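# Sort greasy glass jars from drying mat into tray

## Task

Some of the glass jars on the drying mat (at least one) are still greasy, and they look the same as the clean ones. Get every greasy jar into the tray while every clean jar remains on (or ends back on) the mat. When finished, the tray must rest on the table itself, not on the mat. No jar may be dropped and broken, and nothing may be knocked or placed off the table. Everything must stay in place on its own, with no gripper holding it, and the robot must release and pull away at the end.

## Robot and tools

Robot: two arms, left_arm and right_arm, each ending in a parallel two-finger gripper. The names do not refer to image sides. A loose object may occasionally get a small push from outside.

Frame: a single scene frame, in metres. Origin is on the table surface midway between the arms; +x points away from the robot across the table, +z points up, and left_arm sits on the +y side. Orientation is a quaternion written w first (qw, qx, qy, qz). On each gripper, the fingers extend along its own +z axis and close along its y axis. The reported end_effector_position is the spot between the finger pads, roughly 1 cm short of the fingertips. Printed hand positions can be somewhat wrong, especially with the arm stretched out, and motions commonly stop a centimetre or more away from the command, usually low.

A row is always 16 numbers, even when one arm is idle: left_arm x, y, z, qw, qx, qy, qz, opening, then right_arm in the same order. x, y, z and the quaternion are an absolute target pose for that gripper in the scene frame (not an offset). Opening ranges from -1 (closed) to +1 (fully open, 0.094 m).

execute_actions(actions): a list of up to 15 actions; each action is a table of up to 15 rows, one row per 1/30 s control step, and a short table repeats its final row until 15 steps are used. An empty list simply reports state and images. Safety check: any target more than 0.6 m from the gripper's current position along any of that gripper's own axes refuses that action for both arms; a malformed action, or a first action failing the check against the latest reported state, refuses the entire call. Each control step clips the commanded pose to within 70 mm and 16 degrees of the measured pose, and the controller favours position over orientation; after an action the arm continues only as far as its last clipped pose, so distant targets need further actions. To hold an orientation, repeat the same quaternion in every row rather than copying the drifted reported one. To keep an arm still, resend its last reported pose unchanged with the desired opening.

move(target, speed, blocking): target is one 16-number row as above, an absolute pose per arm. Each gripper travels a straight line toward it; both paths finish together, lasting 0.5 to 10 s (cut off at 10 s). speed is top path speed in m/s, 0.002 to 0.5, default 0.25; rotation is capped at twice that value in rad/s, taking the shorter direction. Paths ignore obstacles and the other arm, and grippers may lag, wander or overshoot speed, mostly near full reach. Faster motion and targets further beyond a contact mean harder impacts and pressing. The opening is applied when the move starts. The result adds a "move:" line: the ending (done, off_target, moving, held, fault) and any limits (paced = pose clipped; held = a check blocked some steps, after which the arm may jump faster than speed), plus each gripper's distance to its pose. If only one arm is named, the other finished fine. blocking=false returns after 0.5 s while motion continues; then use wait(0) to check, and use wait or stop before any new move or execute_actions.

wait(seconds): 0 to 10; arms keep their last command; ends early if a running move finishes.
stop(): brakes a running move (needs stopping distance); fingers continue.
zoom_image(camera, region): enlarges part of the latest image; region [x0, y0, x1, y1] in pixels, top-left is (0, 0), at most 504 by 504. Cameras: cam_head_left, cam_head_right, cam_high (504x504), cam_left_wrist, cam_right_wrist (616x616, fisheye).
finished_scene(scene): ends the current scene by its number, irreversibly, and reports success. Make sure the jars, tray and mat are settled and the grippers are open and withdrawn first.

Results: a state line per arm with pose, Hand target lines (where the controller is currently steering), grip_measured (finger opening on the command scale; the final Joint positions value is opening in metres, each gripper off by up to about 1 mm), step readings for action calls, with HELD marking steps where that arm was held back. "pose unreachable" means the clearance check altered or blocked that arm's command. FAULT lines report an arm stop. MOTOR HOT appears from 85 °C; at 100 °C the arm goes limp and drops what it holds (OVER-TEMPERATURE FAULT), so avoid long holds and lengthy thinking while carrying a jar.

Gripping: to hold, command an opening a bit below grip_measured; about 0.03 lower grips firmly, smaller differences grip lightly. Pad force is around 50 to 62 N and can spike on first contact, so close gently on glass. Joint ranges (rad): waist -2.880 to 2.880, shoulder 0.000 to 3.142, elbow 0.000 to 3.019, wrist pitch -1.693 to 1.571, wrist yaw -1.571 to 1.571, wrist roll -2.094 to 2.094; elbows stop just short of straight.

Avoid: dropping jars (breaking fails the job), knocking anything off the table, arms colliding or pushing each other, hard slams or presses. The robot keeps running while you think, holding the last command. Greasiness cannot be seen, so expect to learn it by handling (e.g. a jar slipping in the grip) rather than from images. Ensure the tray ends on bare table, not on the mat.

Each tool is called after "Request:" by a JSON object that holds its "op" and its "data", one argument or row to a line.

## Session

Request:
{"op": "execute_actions", "data": {
  "actions": []
}}

Scene clock: 0.00 s.
left_arm: end_effector_position=(+0.3144, -0.5171, +0.3196) grip_measured=+1.000 end_effector_quat_wxyz=(-0.370, -0.502, -0.434, +0.650) | right_arm: end_effector_position=(+0.1147, -0.5538, +0.1045) grip_measured=+1.000 end_effector_quat_wxyz=(+0.161, +0.971, +0.152, +0.086)
Joint positions: left_arm=[-1.068  2.117  1.758  0.556  0.912 -0.351  0.094] | right_arm=[-1.153  1.088  0.647 -0.78  -0.114  1.6    0.094]
Joint velocities: left_arm=[-0.005 -0.005 -0.002 -0.002  0.037  0.037  0.   ] | right_arm=[-0.005 -0.024  0.007 -0.012  0.051  0.051  0.   ]
Motor temperatures (°C, as the motors report them): left_arm=[25 24 26 26 24 26] | right_arm=[25 26 26 26 27 25]
Hand target (left_arm): +0.315, -0.518, +0.342; -0.384, -0.503, -0.418, +0.652
Hand target (right_arm): +0.117, -0.561, +0.111; +0.169, +0.970, +0.152, +0.087

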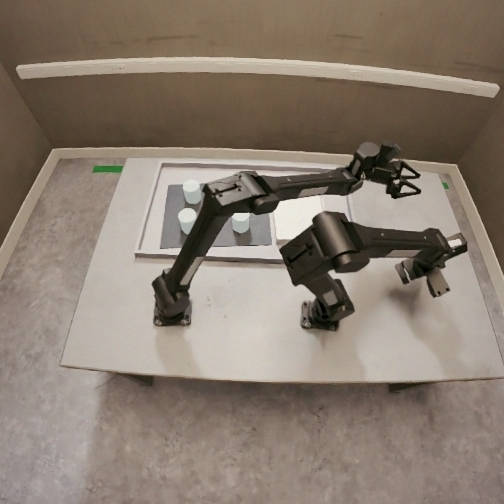

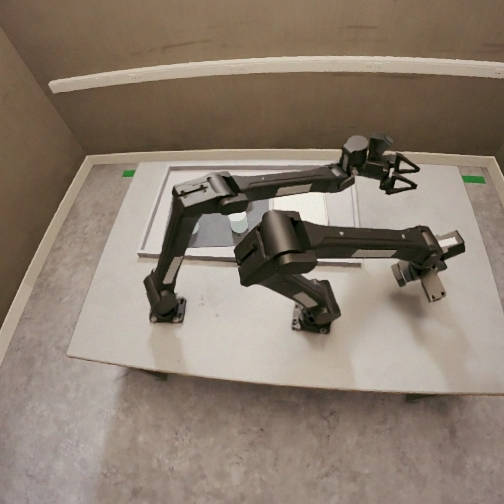

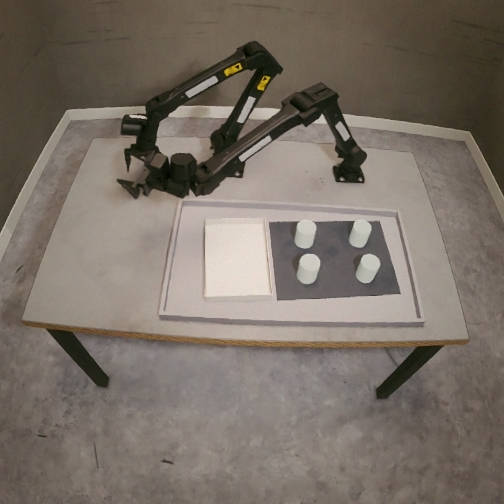

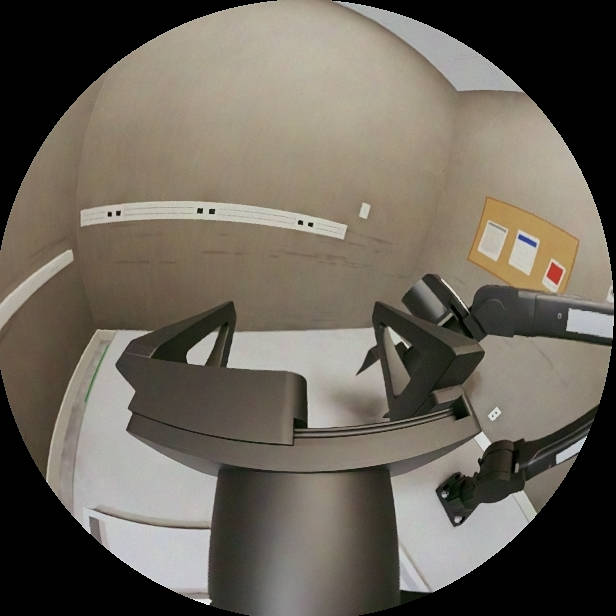

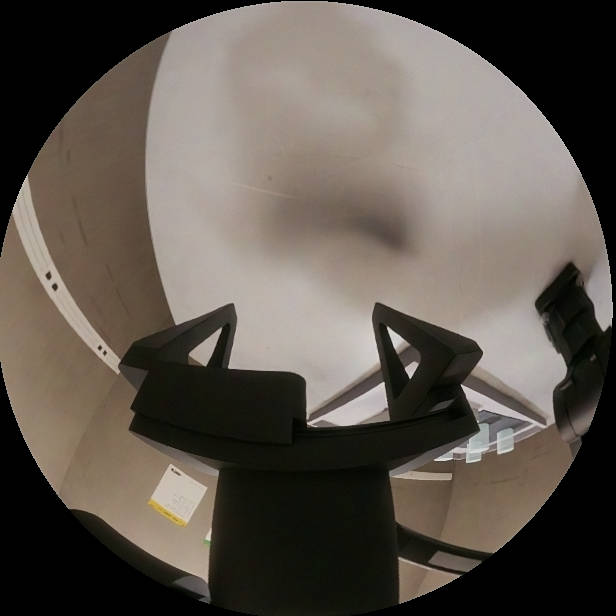

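Request:
{"op": "move", "data": {
  "target": [0.3,0.15,0.32,0,1,0,0,1,0.1147,-0.5538,0.1045,0.161,0.971,0.152,0.086,1],
  "speed": 0.25
}}

action 0: the call puts the target (left_arm/x, left_arm/y, left_arm/z) 0.619 m from left_arm's end_effector_position in the last result along the gripper's own z axis as it stood there; a target may be at most 0.6 m away along each of those axes, so nothing of the call was run and nothing moved. Command a nearer target, and go on from there in a later call.

Request:
{"op": "move", "data": {
  "target": [0.33,0.05,0.32,0,1,0,0,1,0.1147,-0.5538,0.1045,0.161,0.971,0.152,0.086,1],
  "speed": 0.25
}}

Scene clock: 4.97 s.
left_arm: end_effector_position=(+0.3334, +0.0442, +0.3094) grip_measured=+1.000 end_effector_quat_wxyz=(-0.080, +0.970, +0.223, +0.062) | right_arm: end_effector_position=(+0.1147, -0.5538, +0.1045) grip_measured=+1.000 end_effector_quat_wxyz=(+0.161, +0.971, +0.152, +0.086)
Joint positions: left_arm=[-0.662  1.4    1.495 -1.698 -0.2    2.103  0.094] | right_arm=[-1.153  1.088  0.647 -0.78  -0.114  1.6    0.094]
Joint velocities: left_arm=[ 0.005 -0.015 -0.002 -0.012 -0.007  0.007  0.   ] | right_arm=[ 0.005  0.005  0.002 -0.007 -0.007 -0.037  0.   ]
Motor temperatures (°C, as the motors report them): left_arm=[25 25 27 26 24 26] | right_arm=[25 26 27 26 27 25]
Hand target (left_arm): +0.330, +0.050, +0.316; -0.079, +0.969, +0.223, +0.065
Hand target (right_arm): +0.115, -0.554, +0.104; +0.161, +0.971, +0.152, +0.086
Off the commanded pose (left_arm): 0.013 m, 28 deg; orientation clipped at the last step of the last action.
Off the commanded pose (right_arm): 0.000 m, 0 deg.
joint sent to its limit (left arm) — the command would take joint 4 (wrist pitch) past its lower limit and joint 6 (wrist roll) past its upper limit, so those joints were sent only as far as their limits.
move: off_target (left_arm); limits=paced

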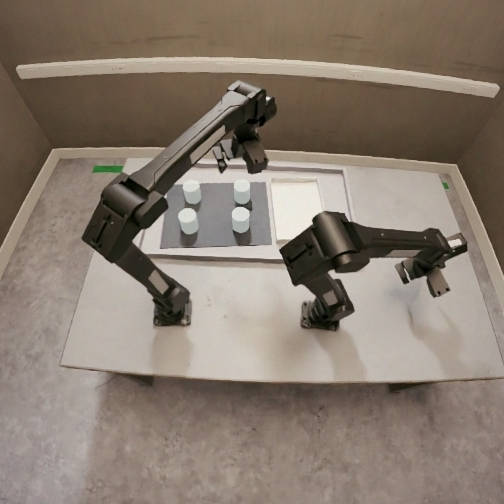

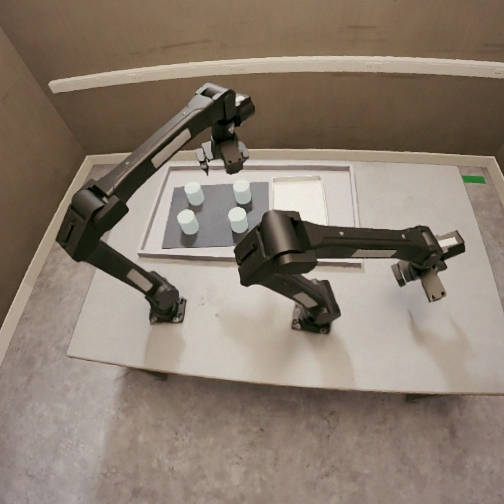

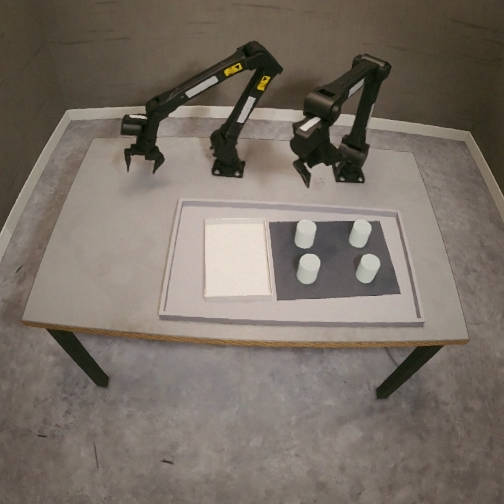

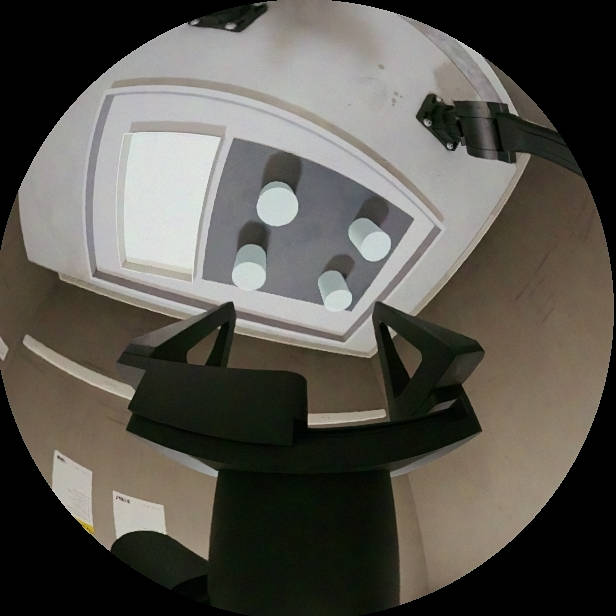

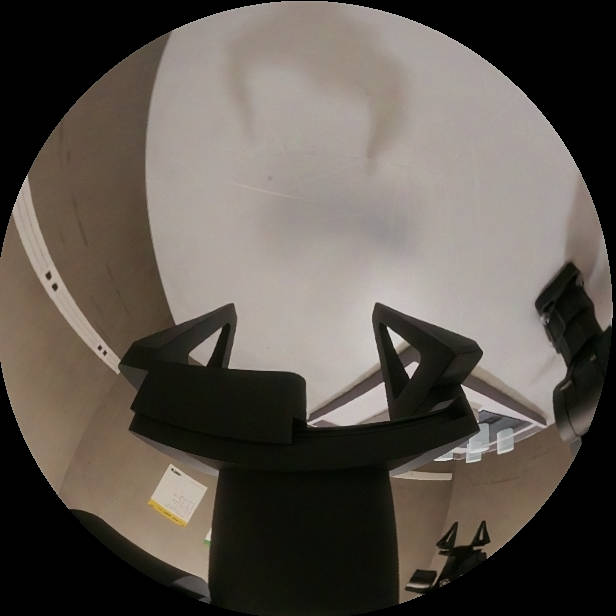

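Request:
{"op": "move", "data": {
  "target": [0.3,0.15,0.26,0,0,1,0,1,0.1147,-0.5538,0.1045,0.161,0.971,0.152,0.086,1],
  "speed": 0.4
}}

Scene clock: 9.10 s.
left_arm: end_effector_position=(+0.2996, +0.1450, +0.2537) grip_measured=+1.000 end_effector_quat_wxyz=(-0.012, +0.012, +1.000, +0.005) | right_arm: end_effector_position=(+0.1147, -0.5538, +0.1045) grip_measured=+1.000 end_effector_quat_wxyz=(+0.161, +0.971, +0.152, +0.086)
Joint positions: left_arm=[-0.356  1.213  1.188 -1.571 -0.002 -0.253  0.094] | right_arm=[-1.153  1.088  0.647 -0.78  -0.114  1.6    0.094]
Joint velocities: left_arm=[ 0.005 -0.015  0.017 -0.002  0.022 -0.037  0.   ] | right_arm=[ 0.005  0.005 -0.007 -0.007  0.022 -0.11   0.   ]
Motor temperatures (°C, as the motors report them): left_arm=[25 25 28 26 24 26] | right_arm=[25 26 28 26 27 25]
Hand target (left_arm): +0.301, +0.149, +0.259; +0.002, +0.000, +1.000, +0.001
Hand target (right_arm): +0.115, -0.554, +0.104; +0.161, +0.971, +0.152, +0.086
Off the commanded pose (left_arm): 0.008 m, 2 deg.
Off the commanded pose (right_arm): 0.000 m, 0 deg.
move: done

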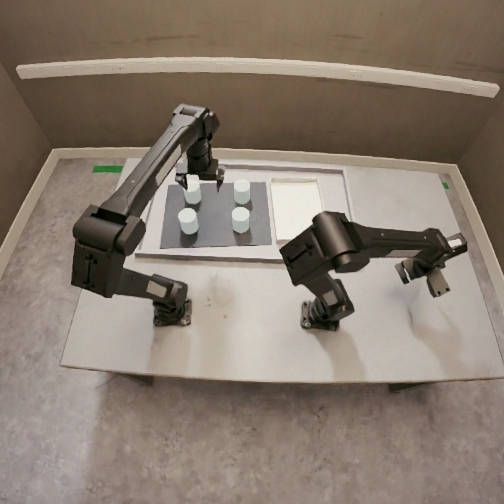

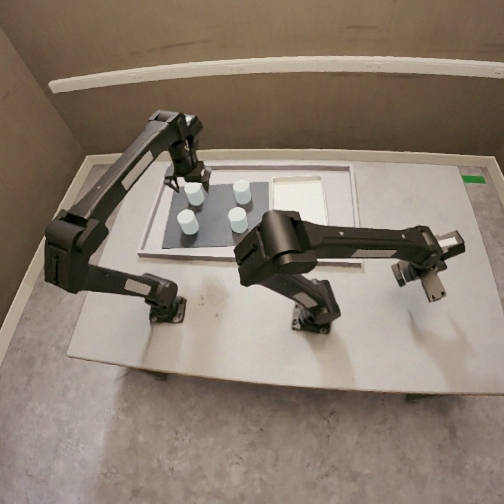

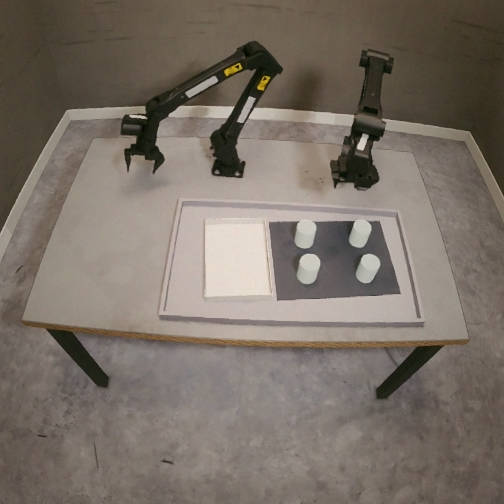

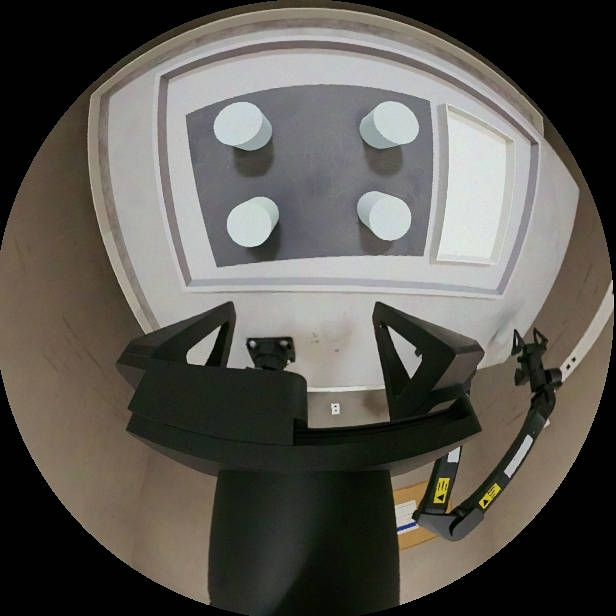

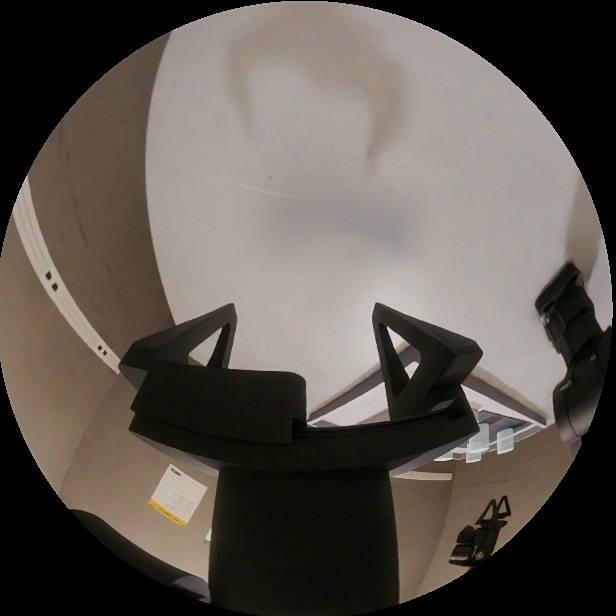

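Request:
{"op": "zoom_image", "data": {
  "camera": "cam_high",
  "region": [150, 180, 440, 340]
}}

Request:
{"op": "zoom_image", "data": {
  "camera": "cam_left_wrist",
  "region": [150, 50, 560, 310]
}}

Region (150, 180, 440, 340) of cam_high's 504x504 image, scaled by 1.738, with more detail than that image has; it fills the top 278 rows of this view, and the rest is white.

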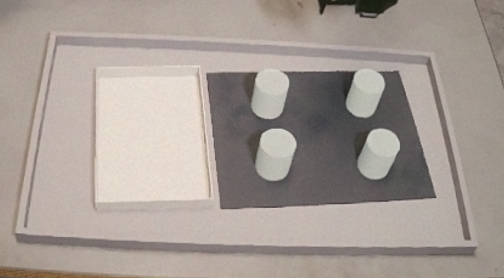

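Region (150, 50, 560, 310) of cam_left_wrist's 616x616 image, scaled by 1.229, with more detail than that image has; it fills the top 320 rows of this view, and the rest is white.

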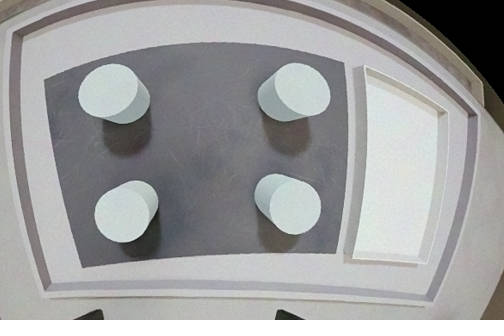

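Request:
{"op": "move", "data": {
  "target": [0.317,0.212,0.15,0,0,1,0,1,0.1147,-0.5538,0.1045,0.161,0.971,0.152,0.086,1],
  "speed": 0.2
}}

Scene clock: 10.67 s.
left_arm: end_effector_position=(+0.3148, +0.2084, +0.1496) grip_measured=+1.000 end_effector_quat_wxyz=(-0.006, -0.000, +1.000, +0.002) | right_arm: end_effector_position=(+0.1147, -0.5538, +0.1045) grip_measured=+1.000 end_effector_quat_wxyz=(+0.161, +0.971, +0.152, +0.086)
Joint positions: left_arm=[-0.159  1.261  0.951 -1.272 -0.003 -0.081  0.094] | right_arm=[-1.153  1.088  0.647 -0.78  -0.114  1.6    0.094]
Joint velocities: left_arm=[ 0.005 -0.015  0.012  0.002 -0.037  0.037  0.   ] | right_arm=[ 0.005  0.005 -0.007 -0.037 -0.095 -0.022  0.   ]
Motor temperatures (°C, as the motors report them): left_arm=[25 25 28 26 24 26] | right_arm=[25 26 28 26 27 25]
Hand target (left_arm): +0.320, +0.211, +0.150; +0.000, +0.000, +1.000, +0.001
Hand target (right_arm): +0.115, -0.554, +0.104; +0.161, +0.971, +0.152, +0.086
Off the commanded pose (left_arm): 0.004 m, 1 deg.
Off the commanded pose (right_arm): 0.000 m, 0 deg.
move: done

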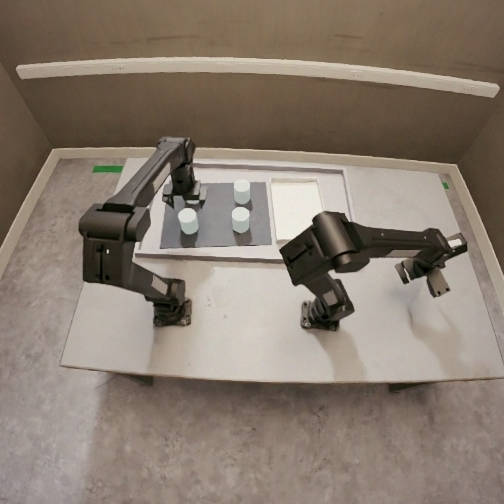

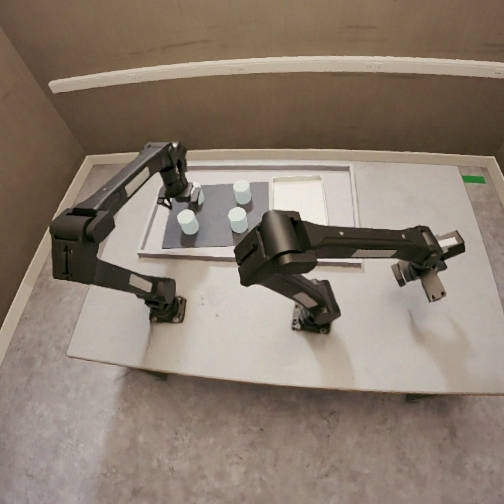

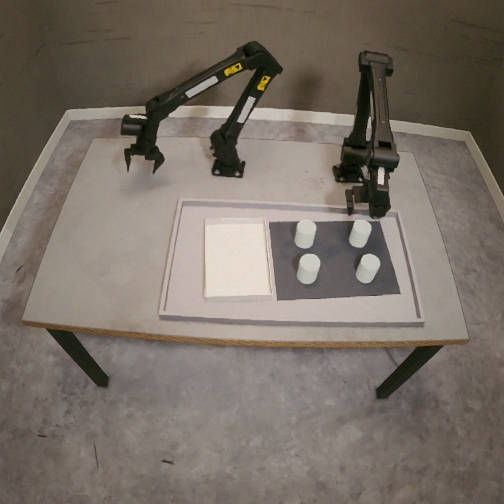

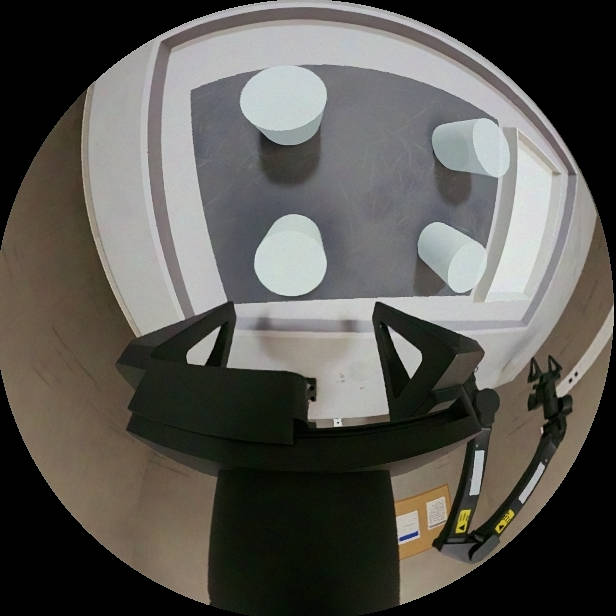

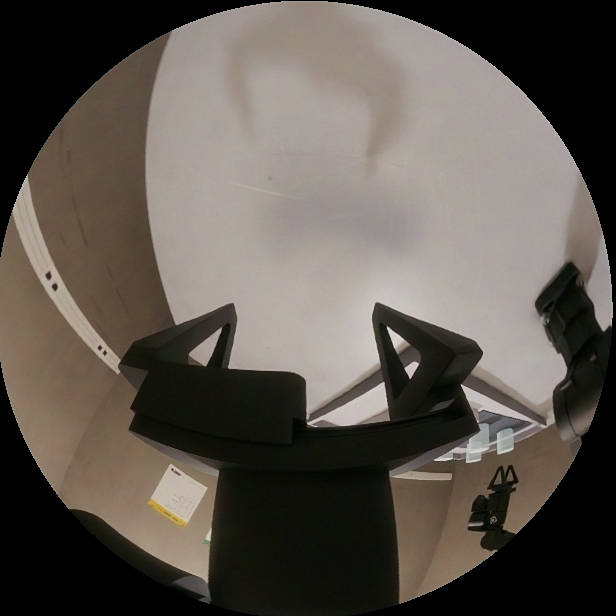

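Request:
{"op": "move", "data": {
  "target": [0.315,0.221,0.095,0,0,1,0,1,0.1147,-0.5538,0.1045,0.161,0.971,0.152,0.086,1],
  "speed": 0.1
}}

Scene clock: 11.80 s.
left_arm: end_effector_position=(+0.3125, +0.2167, +0.0967) grip_measured=+1.000 end_effector_quat_wxyz=(-0.003, +0.003, +1.000, +0.002) | right_arm: end_effector_position=(+0.1147, -0.5538, +0.1045) grip_measured=+1.000 end_effector_quat_wxyz=(+0.161, +0.971, +0.152, +0.086)
Joint positions: left_arm=[-0.134  1.308  0.843 -1.111 -0.003 -0.05   0.094] | right_arm=[-1.153  1.088  0.647 -0.78  -0.114  1.6    0.094]
Joint velocities: left_arm=[-0.005  0.015 -0.002  0.002  0.037 -0.022  0.   ] | right_arm=[-0.005 -0.005  0.007  0.017 -0.066 -0.022  0.   ]
Motor temperatures (°C, as the motors report them): left_arm=[25 25 28 26 24 26] | right_arm=[25 26 28 26 27 25]
Hand target (left_arm): +0.316, +0.221, +0.095; +0.000, -0.000, +1.000, +0.000
Hand target (right_arm): +0.115, -0.554, +0.104; +0.161, +0.971, +0.152, +0.086
Off the commanded pose (left_arm): 0.005 m, 0 deg.
Off the commanded pose (right_arm): 0.000 m, 0 deg.
move: done

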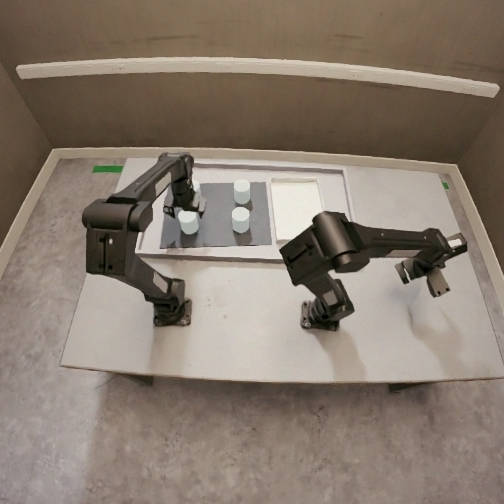

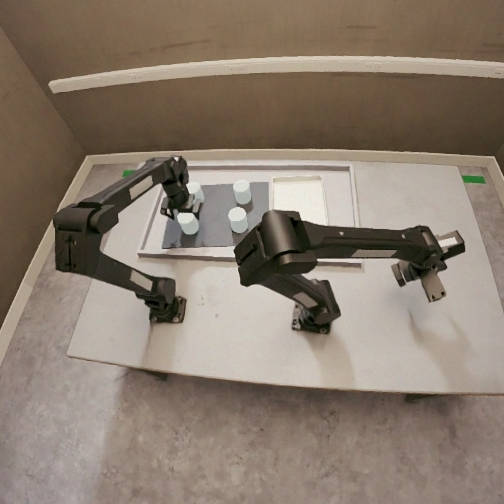

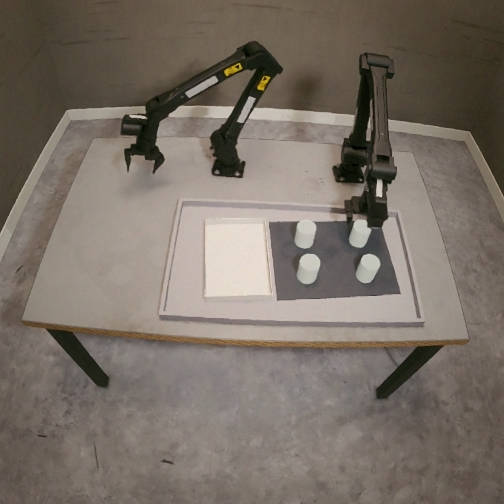

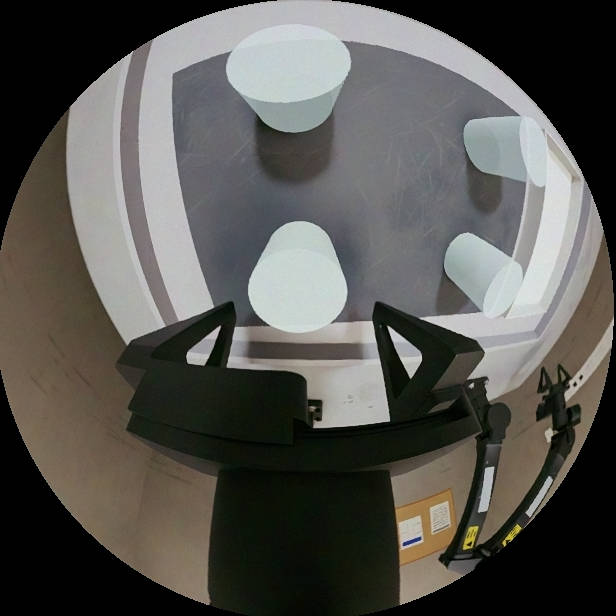

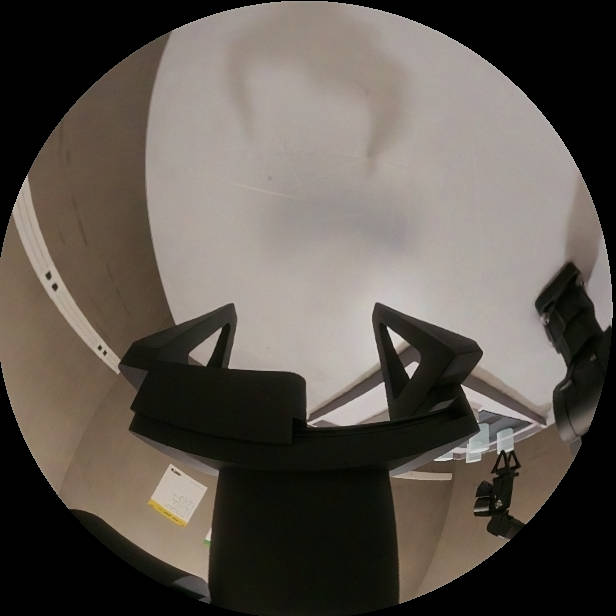

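Request:
{"op": "move", "data": {
  "target": [0.316,0.224,0.045,0,0,1,0,1,0.1147,-0.5538,0.1045,0.161,0.971,0.152,0.086,1],
  "speed": 0.06
}}

Scene clock: 13.13 s.
left_arm: end_effector_position=(+0.3148, +0.2193, +0.0479) grip_measured=+1.000 end_effector_quat_wxyz=(-0.001, +0.004, +1.000, +0.001) | right_arm: end_effector_position=(+0.1147, -0.5538, +0.1045) grip_measured=+1.000 end_effector_quat_wxyz=(+0.161, +0.971, +0.152, +0.086)
Joint positions: left_arm=[-0.126  1.39   0.772 -0.954 -0.003 -0.039  0.094] | right_arm=[-1.153  1.088  0.647 -0.78  -0.114  1.6    0.094]
Joint velocities: left_arm=[-0.024 -0.005  0.002 -0.007 -0.037 -0.051  0.   ] | right_arm=[ 0.005 -0.005 -0.007  0.012 -0.007 -0.066  0.   ]
Motor temperatures (°C, as the motors report them): left_arm=[25 25 28 26 24 26] | right_arm=[25 26 28 26 27 25]
Hand target (left_arm): +0.317, +0.224, +0.045; -0.000, +0.000, +1.000, +0.000
Hand target (right_arm): +0.115, -0.554, +0.104; +0.161, +0.971, +0.152, +0.086
Off the commanded pose (left_arm): 0.006 m, 0 deg.
Off the commanded pose (right_arm): 0.000 m, 0 deg.
move: done

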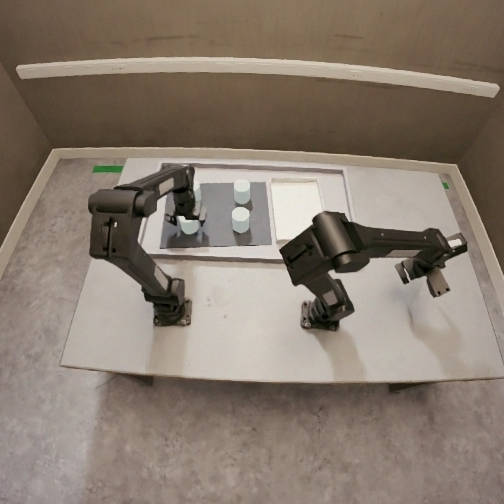

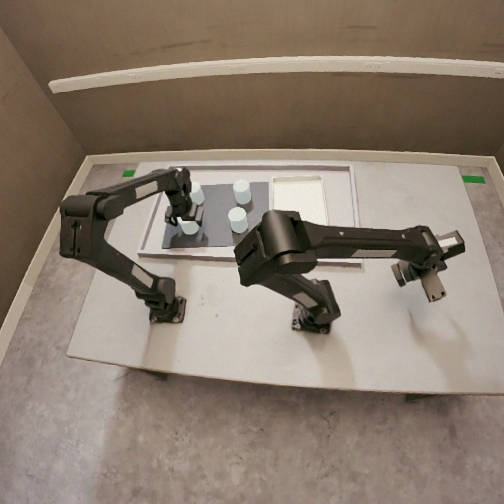

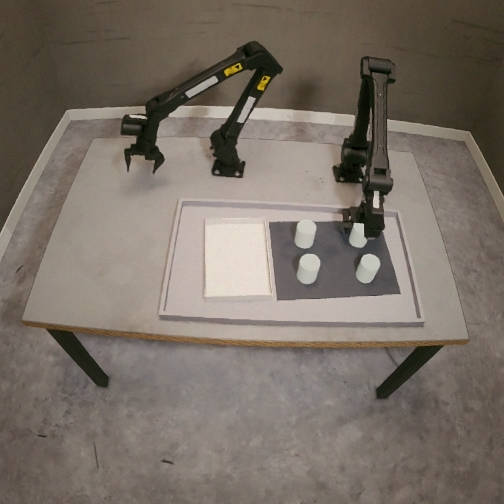

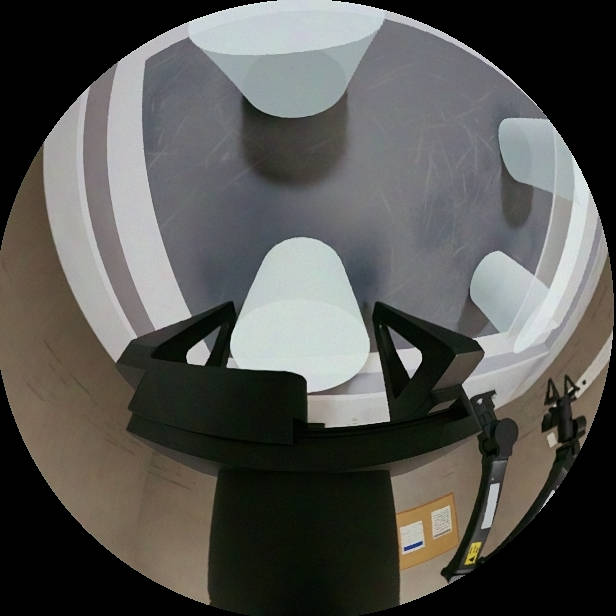

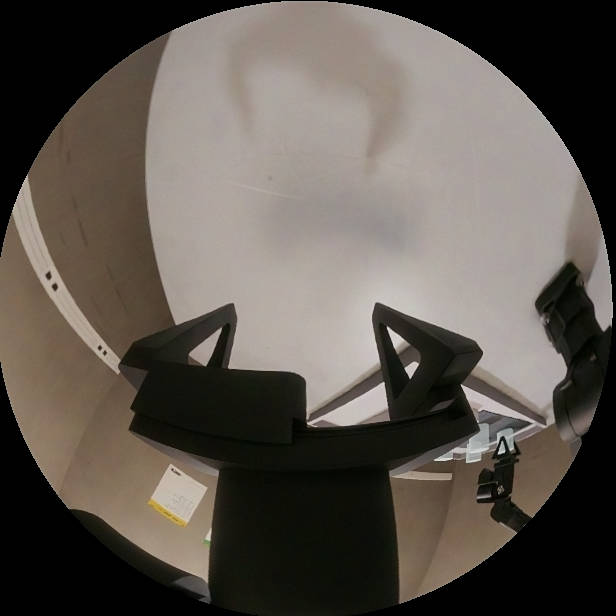

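Request:
{"op": "execute_actions", "data": {
  "actions": [
    [[0.316,0.224,0.043,0,0,1,0,0.8,0.1147,-0.5538,0.1045,0.161,0.971,0.152,0.086,1],[0.316,0.224,0.043,0,0,1,0,0.7,0.1147,-0.5538,0.1045,0.161,0.971,0.152,0.086,1],[0.316,0.224,0.043,0,0,1,0,0.6,0.1147,-0.5538,0.1045,0.161,0.971,0.152,0.086,1],[0.316,0.224,0.043,0,0,1,0,0.5,0.1147,-0.5538,0.1045,0.161,0.971,0.152,0.086,1]],
    [[0.316,0.224,0.043,0,0,1,0,0.45,0.1147,-0.5538,0.1045,0.161,0.971,0.152,0.086,1],[0.316,0.224,0.043,0,0,1,0,0.42,0.1147,-0.5538,0.1045,0.161,0.971,0.152,0.086,1],[0.316,0.224,0.043,0,0,1,0,0.40,0.1147,-0.5538,0.1045,0.161,0.971,0.152,0.086,1],[0.316,0.224,0.043,0,0,1,0,0.38,0.1147,-0.5538,0.1045,0.161,0.971,0.152,0.086,1],[0.316,0.224,0.043,0,0,1,0,0.36,0.1147,-0.5538,0.1045,0.161,0.971,0.152,0.086,1],[0.316,0.224,0.043,0,0,1,0,0.34,0.1147,-0.5538,0.1045,0.161,0.971,0.152,0.086,1]]
  ]
}}

Scene clock: 14.33 s.
left_arm: end_effector_position=(+0.3146, +0.2200, +0.0468) grip_measured=+0.343 end_effector_quat_wxyz=(+0.000, +0.003, +1.000, +0.001) | right_arm: end_effector_position=(+0.1147, -0.5538, +0.1045) grip_measured=+1.000 end_effector_quat_wxyz=(+0.161, +0.971, +0.152, +0.086)
Joint positions: left_arm=[-0.123  1.39   0.768 -0.948 -0.003 -0.039  0.063] | right_arm=[-1.153  1.088  0.647 -0.78  -0.114  1.6    0.094]
Joint velocities: left_arm=[-0.015 -0.015 -0.007  0.002  0.051 -0.066 -0.   ] | right_arm=[-0.005 -0.005  0.012 -0.012  0.007 -0.037  0.   ]
Motor temperatures (°C, as the motors report them): left_arm=[25 25 28 26 24 26] | right_arm=[25 26 28 26 27 25]
Hand target (left_arm): +0.316, +0.224, +0.043; +0.000, -0.000, +1.000, +0.000
Hand target (right_arm): +0.115, -0.554, +0.104; +0.161, +0.971, +0.152, +0.086
Off the commanded pose (left_arm): 0.006 m, 0 deg.
Off the commanded pose (right_arm): 0.000 m, 0 deg.
Step readings (end_effector_position; steps 1 to 15: 1st action; 16 to 30: 2nd action):
0: left_arm (+0.3148, +0.2193, +0.0479) | right_arm (+0.1147, -0.5538, +0.1045)
1: left_arm (+0.3149, +0.2193, +0.0478) | right_arm (+0.1147, -0.5538, +0.1045)
2: left_arm (+0.3150, +0.2193, +0.0476) | right_arm (+0.1147, -0.5538, +0.1045)
4: left_arm (+0.3148, +0.2193, +0.0471) | right_arm (+0.1147, -0.5538, +0.1045)
8: left_arm (+0.3145, +0.2193, +0.0468) | right_arm (+0.1147, -0.5538, +0.1045)
15: left_arm (+0.3146, +0.2193, +0.0468) | right_arm (+0.1147, -0.5538, +0.1045)
16: left_arm (+0.3146, +0.2193, +0.0468) | right_arm (+0.1147, -0.5538, +0.1045)
17: left_arm (+0.3146, +0.2193, +0.0468) | right_arm (+0.1147, -0.5538, +0.1045)
19: left_arm (+0.3146, +0.2195, +0.0468) | right_arm (+0.1147, -0.5538, +0.1045)
23: left_arm (+0.3146, +0.2200, +0.0468) | right_arm (+0.1147, -0.5538, +0.1045)
30: end_effector_position above

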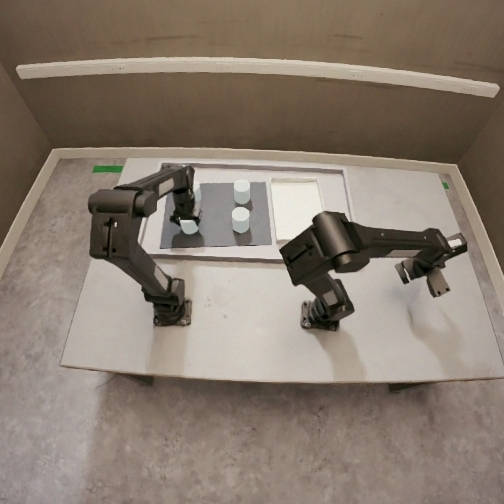

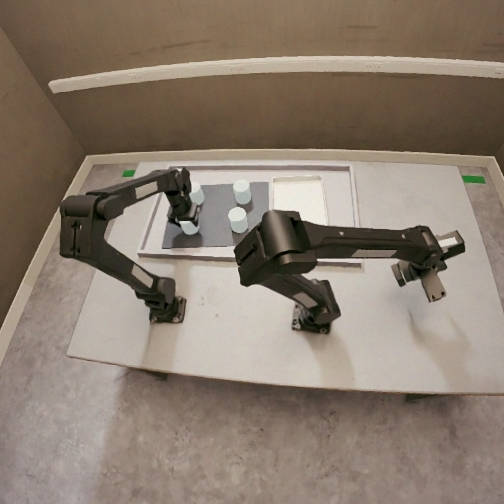

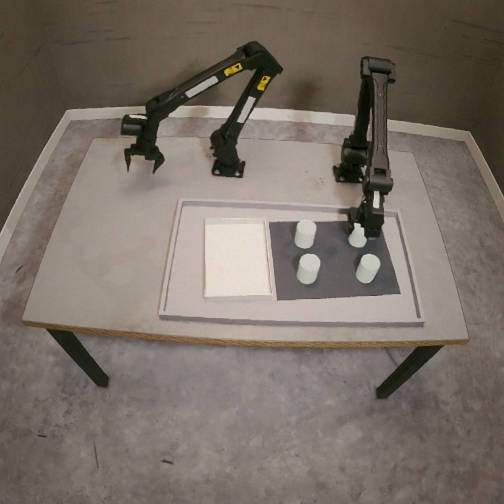

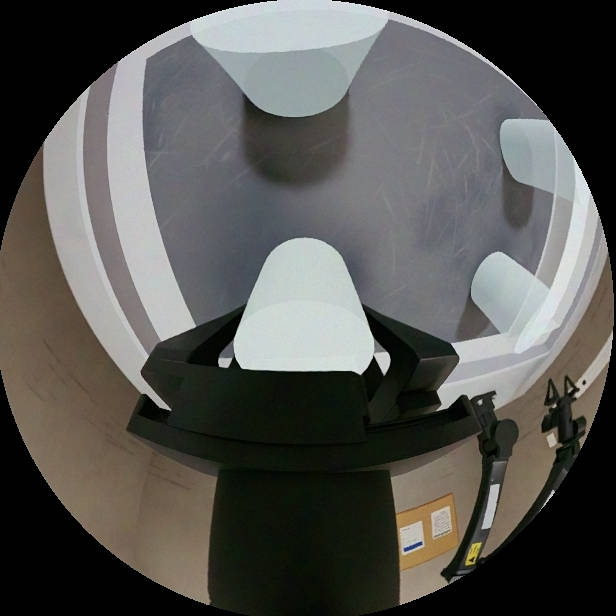

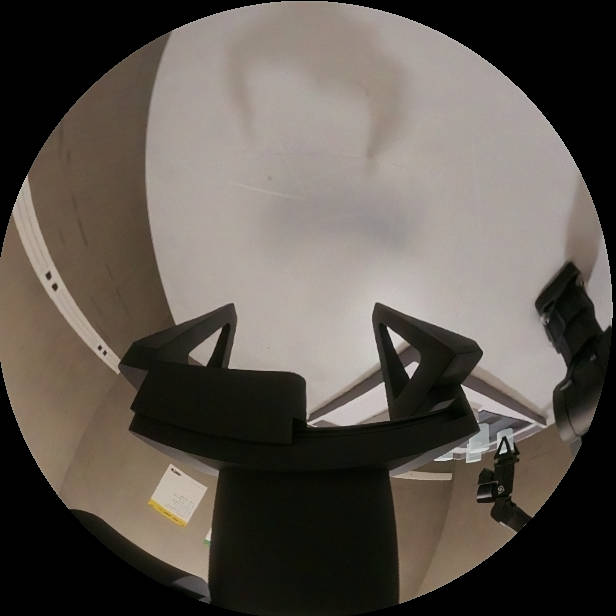

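Request:
{"op": "execute_actions", "data": {
  "actions": [
    [[0.316,0.224,0.043,0,0,1,0,0.33,0.1147,-0.5538,0.1045,0.161,0.971,0.152,0.086,1],[0.316,0.224,0.043,0,0,1,0,0.32,0.1147,-0.5538,0.1045,0.161,0.971,0.152,0.086,1],[0.316,0.224,0.043,0,0,1,0,0.31,0.1147,-0.5538,0.1045,0.161,0.971,0.152,0.086,1],[0.316,0.224,0.043,0,0,1,0,0.30,0.1147,-0.5538,0.1045,0.161,0.971,0.152,0.086,1]]
  ]
}}

Scene clock: 14.93 s.
left_arm: end_effector_position=(+0.3147, +0.2200, +0.0468) grip_measured=+0.316 end_effector_quat_wxyz=(+0.001, +0.003, +1.000, +0.001) | right_arm: end_effector_position=(+0.1147, -0.5538, +0.1045) grip_measured=+1.000 end_effector_quat_wxyz=(+0.161, +0.971, +0.152, +0.086)
Joint positions: left_arm=[-0.123  1.39   0.768 -0.948 -0.003 -0.039  0.062] | right_arm=[-1.153  1.088  0.647 -0.78  -0.114  1.6    0.094]
Joint velocities: left_arm=[-0.015 -0.005  0.002  0.007 -0.022  0.007 -0.   ] | right_arm=[ 0.005 -0.024 -0.027  0.002  0.066  0.007  0.   ]
Motor temperatures (°C, as the motors report them): left_arm=[25 25 28 26 24 26] | right_arm=[25 26 28 26 27 25]
Hand target (left_arm): +0.316, +0.224, +0.043; +0.000, -0.000, +1.000, +0.000
Hand target (right_arm): +0.115, -0.554, +0.104; +0.161, +0.971, +0.152, +0.086
Off the commanded pose (left_arm): 0.006 m, 0 deg.
Off the commanded pose (right_arm): 0.000 m, 0 deg.
Step readings (end_effector_position):
0: left_arm (+0.3146, +0.2200, +0.0468) | right_arm (+0.1147, -0.5538, +0.1045)
1: left_arm (+0.3146, +0.2200, +0.0468) | right_arm (+0.1147, -0.5538, +0.1045)
2: left_arm (+0.3146, +0.2200, +0.0468) | right_arm (+0.1147, -0.5538, +0.1045)
4: left_arm (+0.3147, +0.2200, +0.0468) | right_arm (+0.1147, -0.5538, +0.1045)
8: left_arm (+0.3147, +0.2200, +0.0468) | right_arm (+0.1147, -0.5538, +0.1045)
15: end_effector_position above

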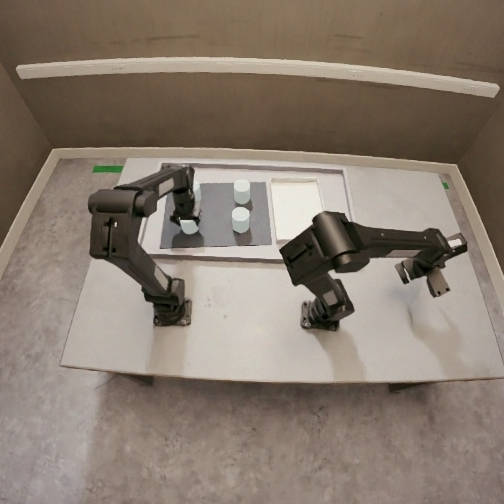

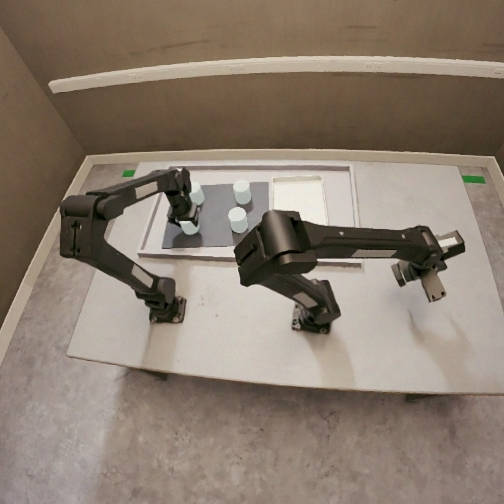

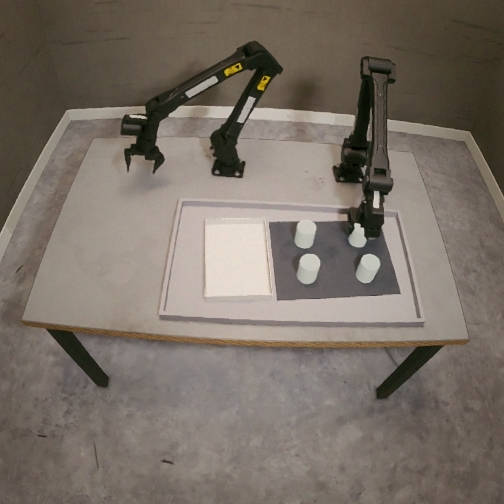

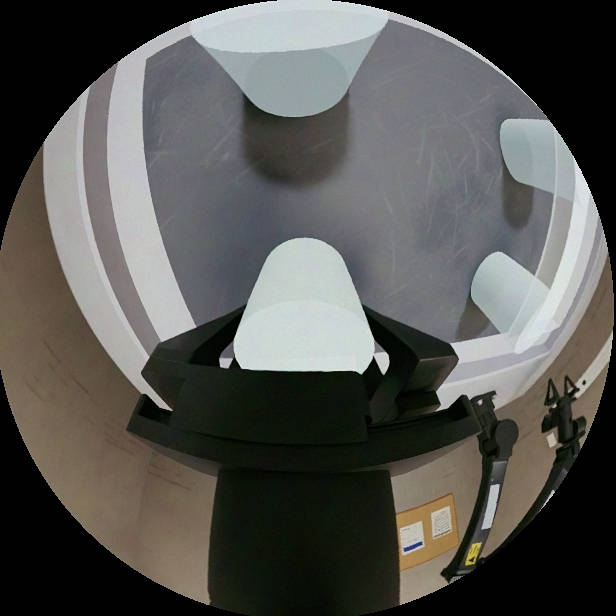

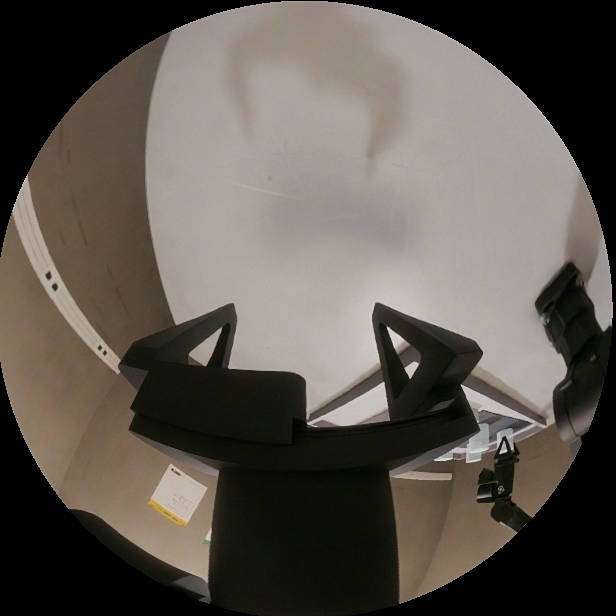

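Request:
{"op": "move", "data": {
  "target": [0.316,0.224,0.065,0,0,1,0,0.308,0.1147,-0.5538,0.1045,0.161,0.971,0.152,0.086,1],
  "speed": 0.02
}}

Scene clock: 16.20 s.
left_arm: end_effector_position=(+0.3030, +0.2206, +0.0486) grip_measured=+0.318 end_effector_quat_wxyz=(-0.021, +0.003, +1.000, +0.002) | right_arm: end_effector_position=(+0.1147, -0.5538, +0.1045) grip_measured=+1.000 end_effector_quat_wxyz=(+0.161, +0.971, +0.152, +0.086)
Joint positions: left_arm=[-0.123  1.385  0.768 -0.997 -0.003 -0.039  0.062] | right_arm=[-1.153  1.088  0.647 -0.78  -0.114  1.6    0.094]
Joint velocities: left_arm=[-0.005 -0.005 -0.007 -0.002  0.007 -0.037 -0.   ] | right_arm=[-0.015  0.015  0.007 -0.007 -0.037 -0.007  0.   ]
Motor temperatures (°C, as the motors report them): left_arm=[25 25 28 26 24 26] | right_arm=[25 26 29 26 27 25]
Hand target (left_arm): +0.315, +0.224, +0.065; +0.000, -0.000, +1.000, +0.000
Hand target (right_arm): +0.115, -0.554, +0.104; +0.161, +0.971, +0.152, +0.086
Off the commanded pose (left_arm): 0.021 m, 2 deg.
Off the commanded pose (right_arm): 0.000 m, 0 deg.
move: off_target (left_arm)

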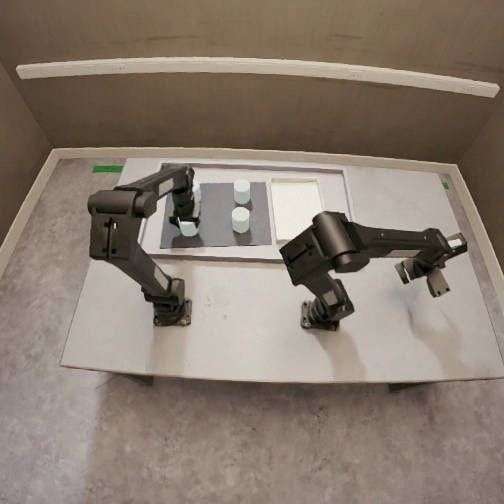

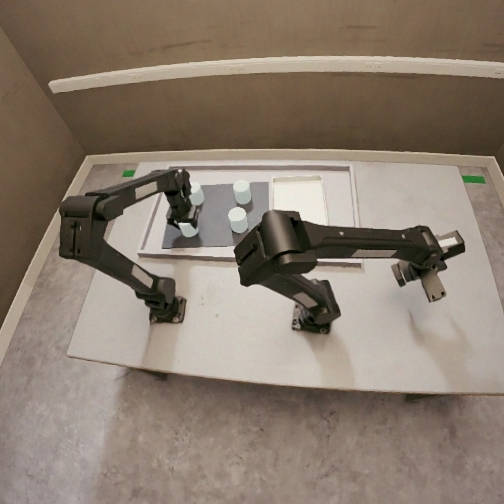

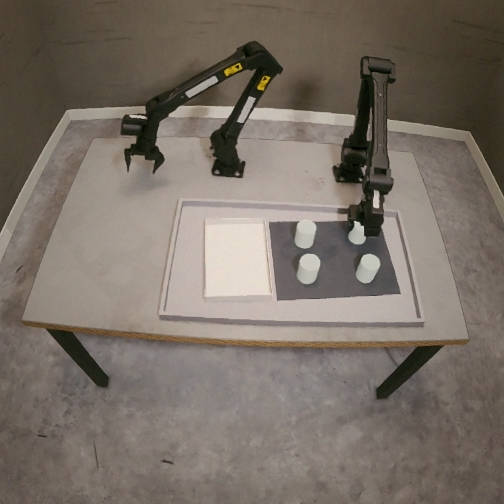

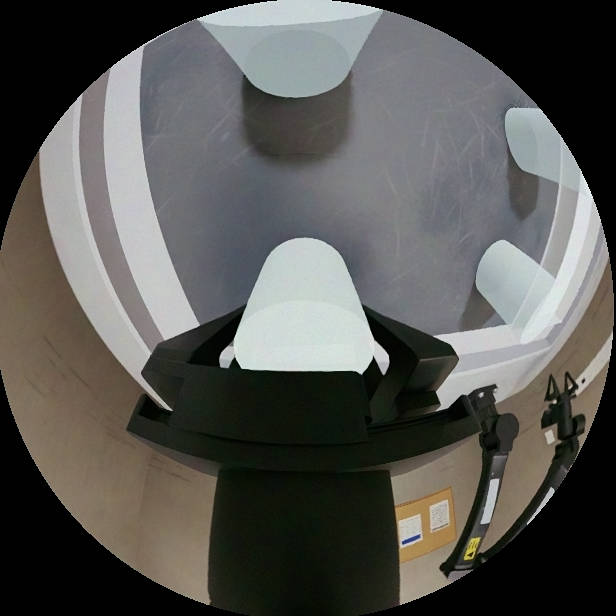

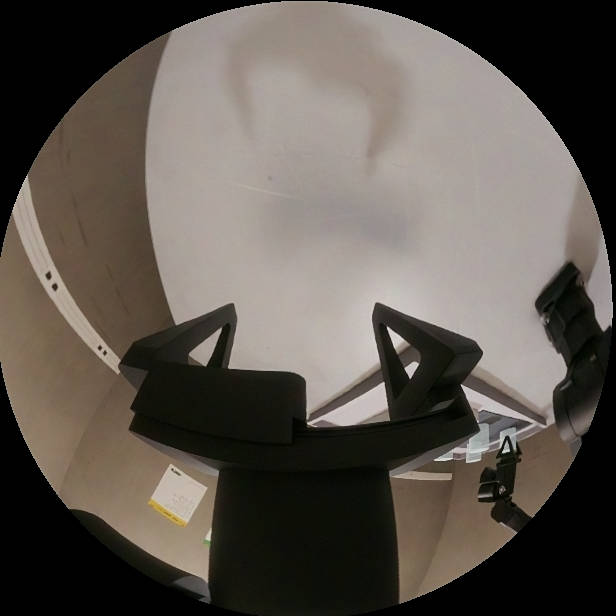

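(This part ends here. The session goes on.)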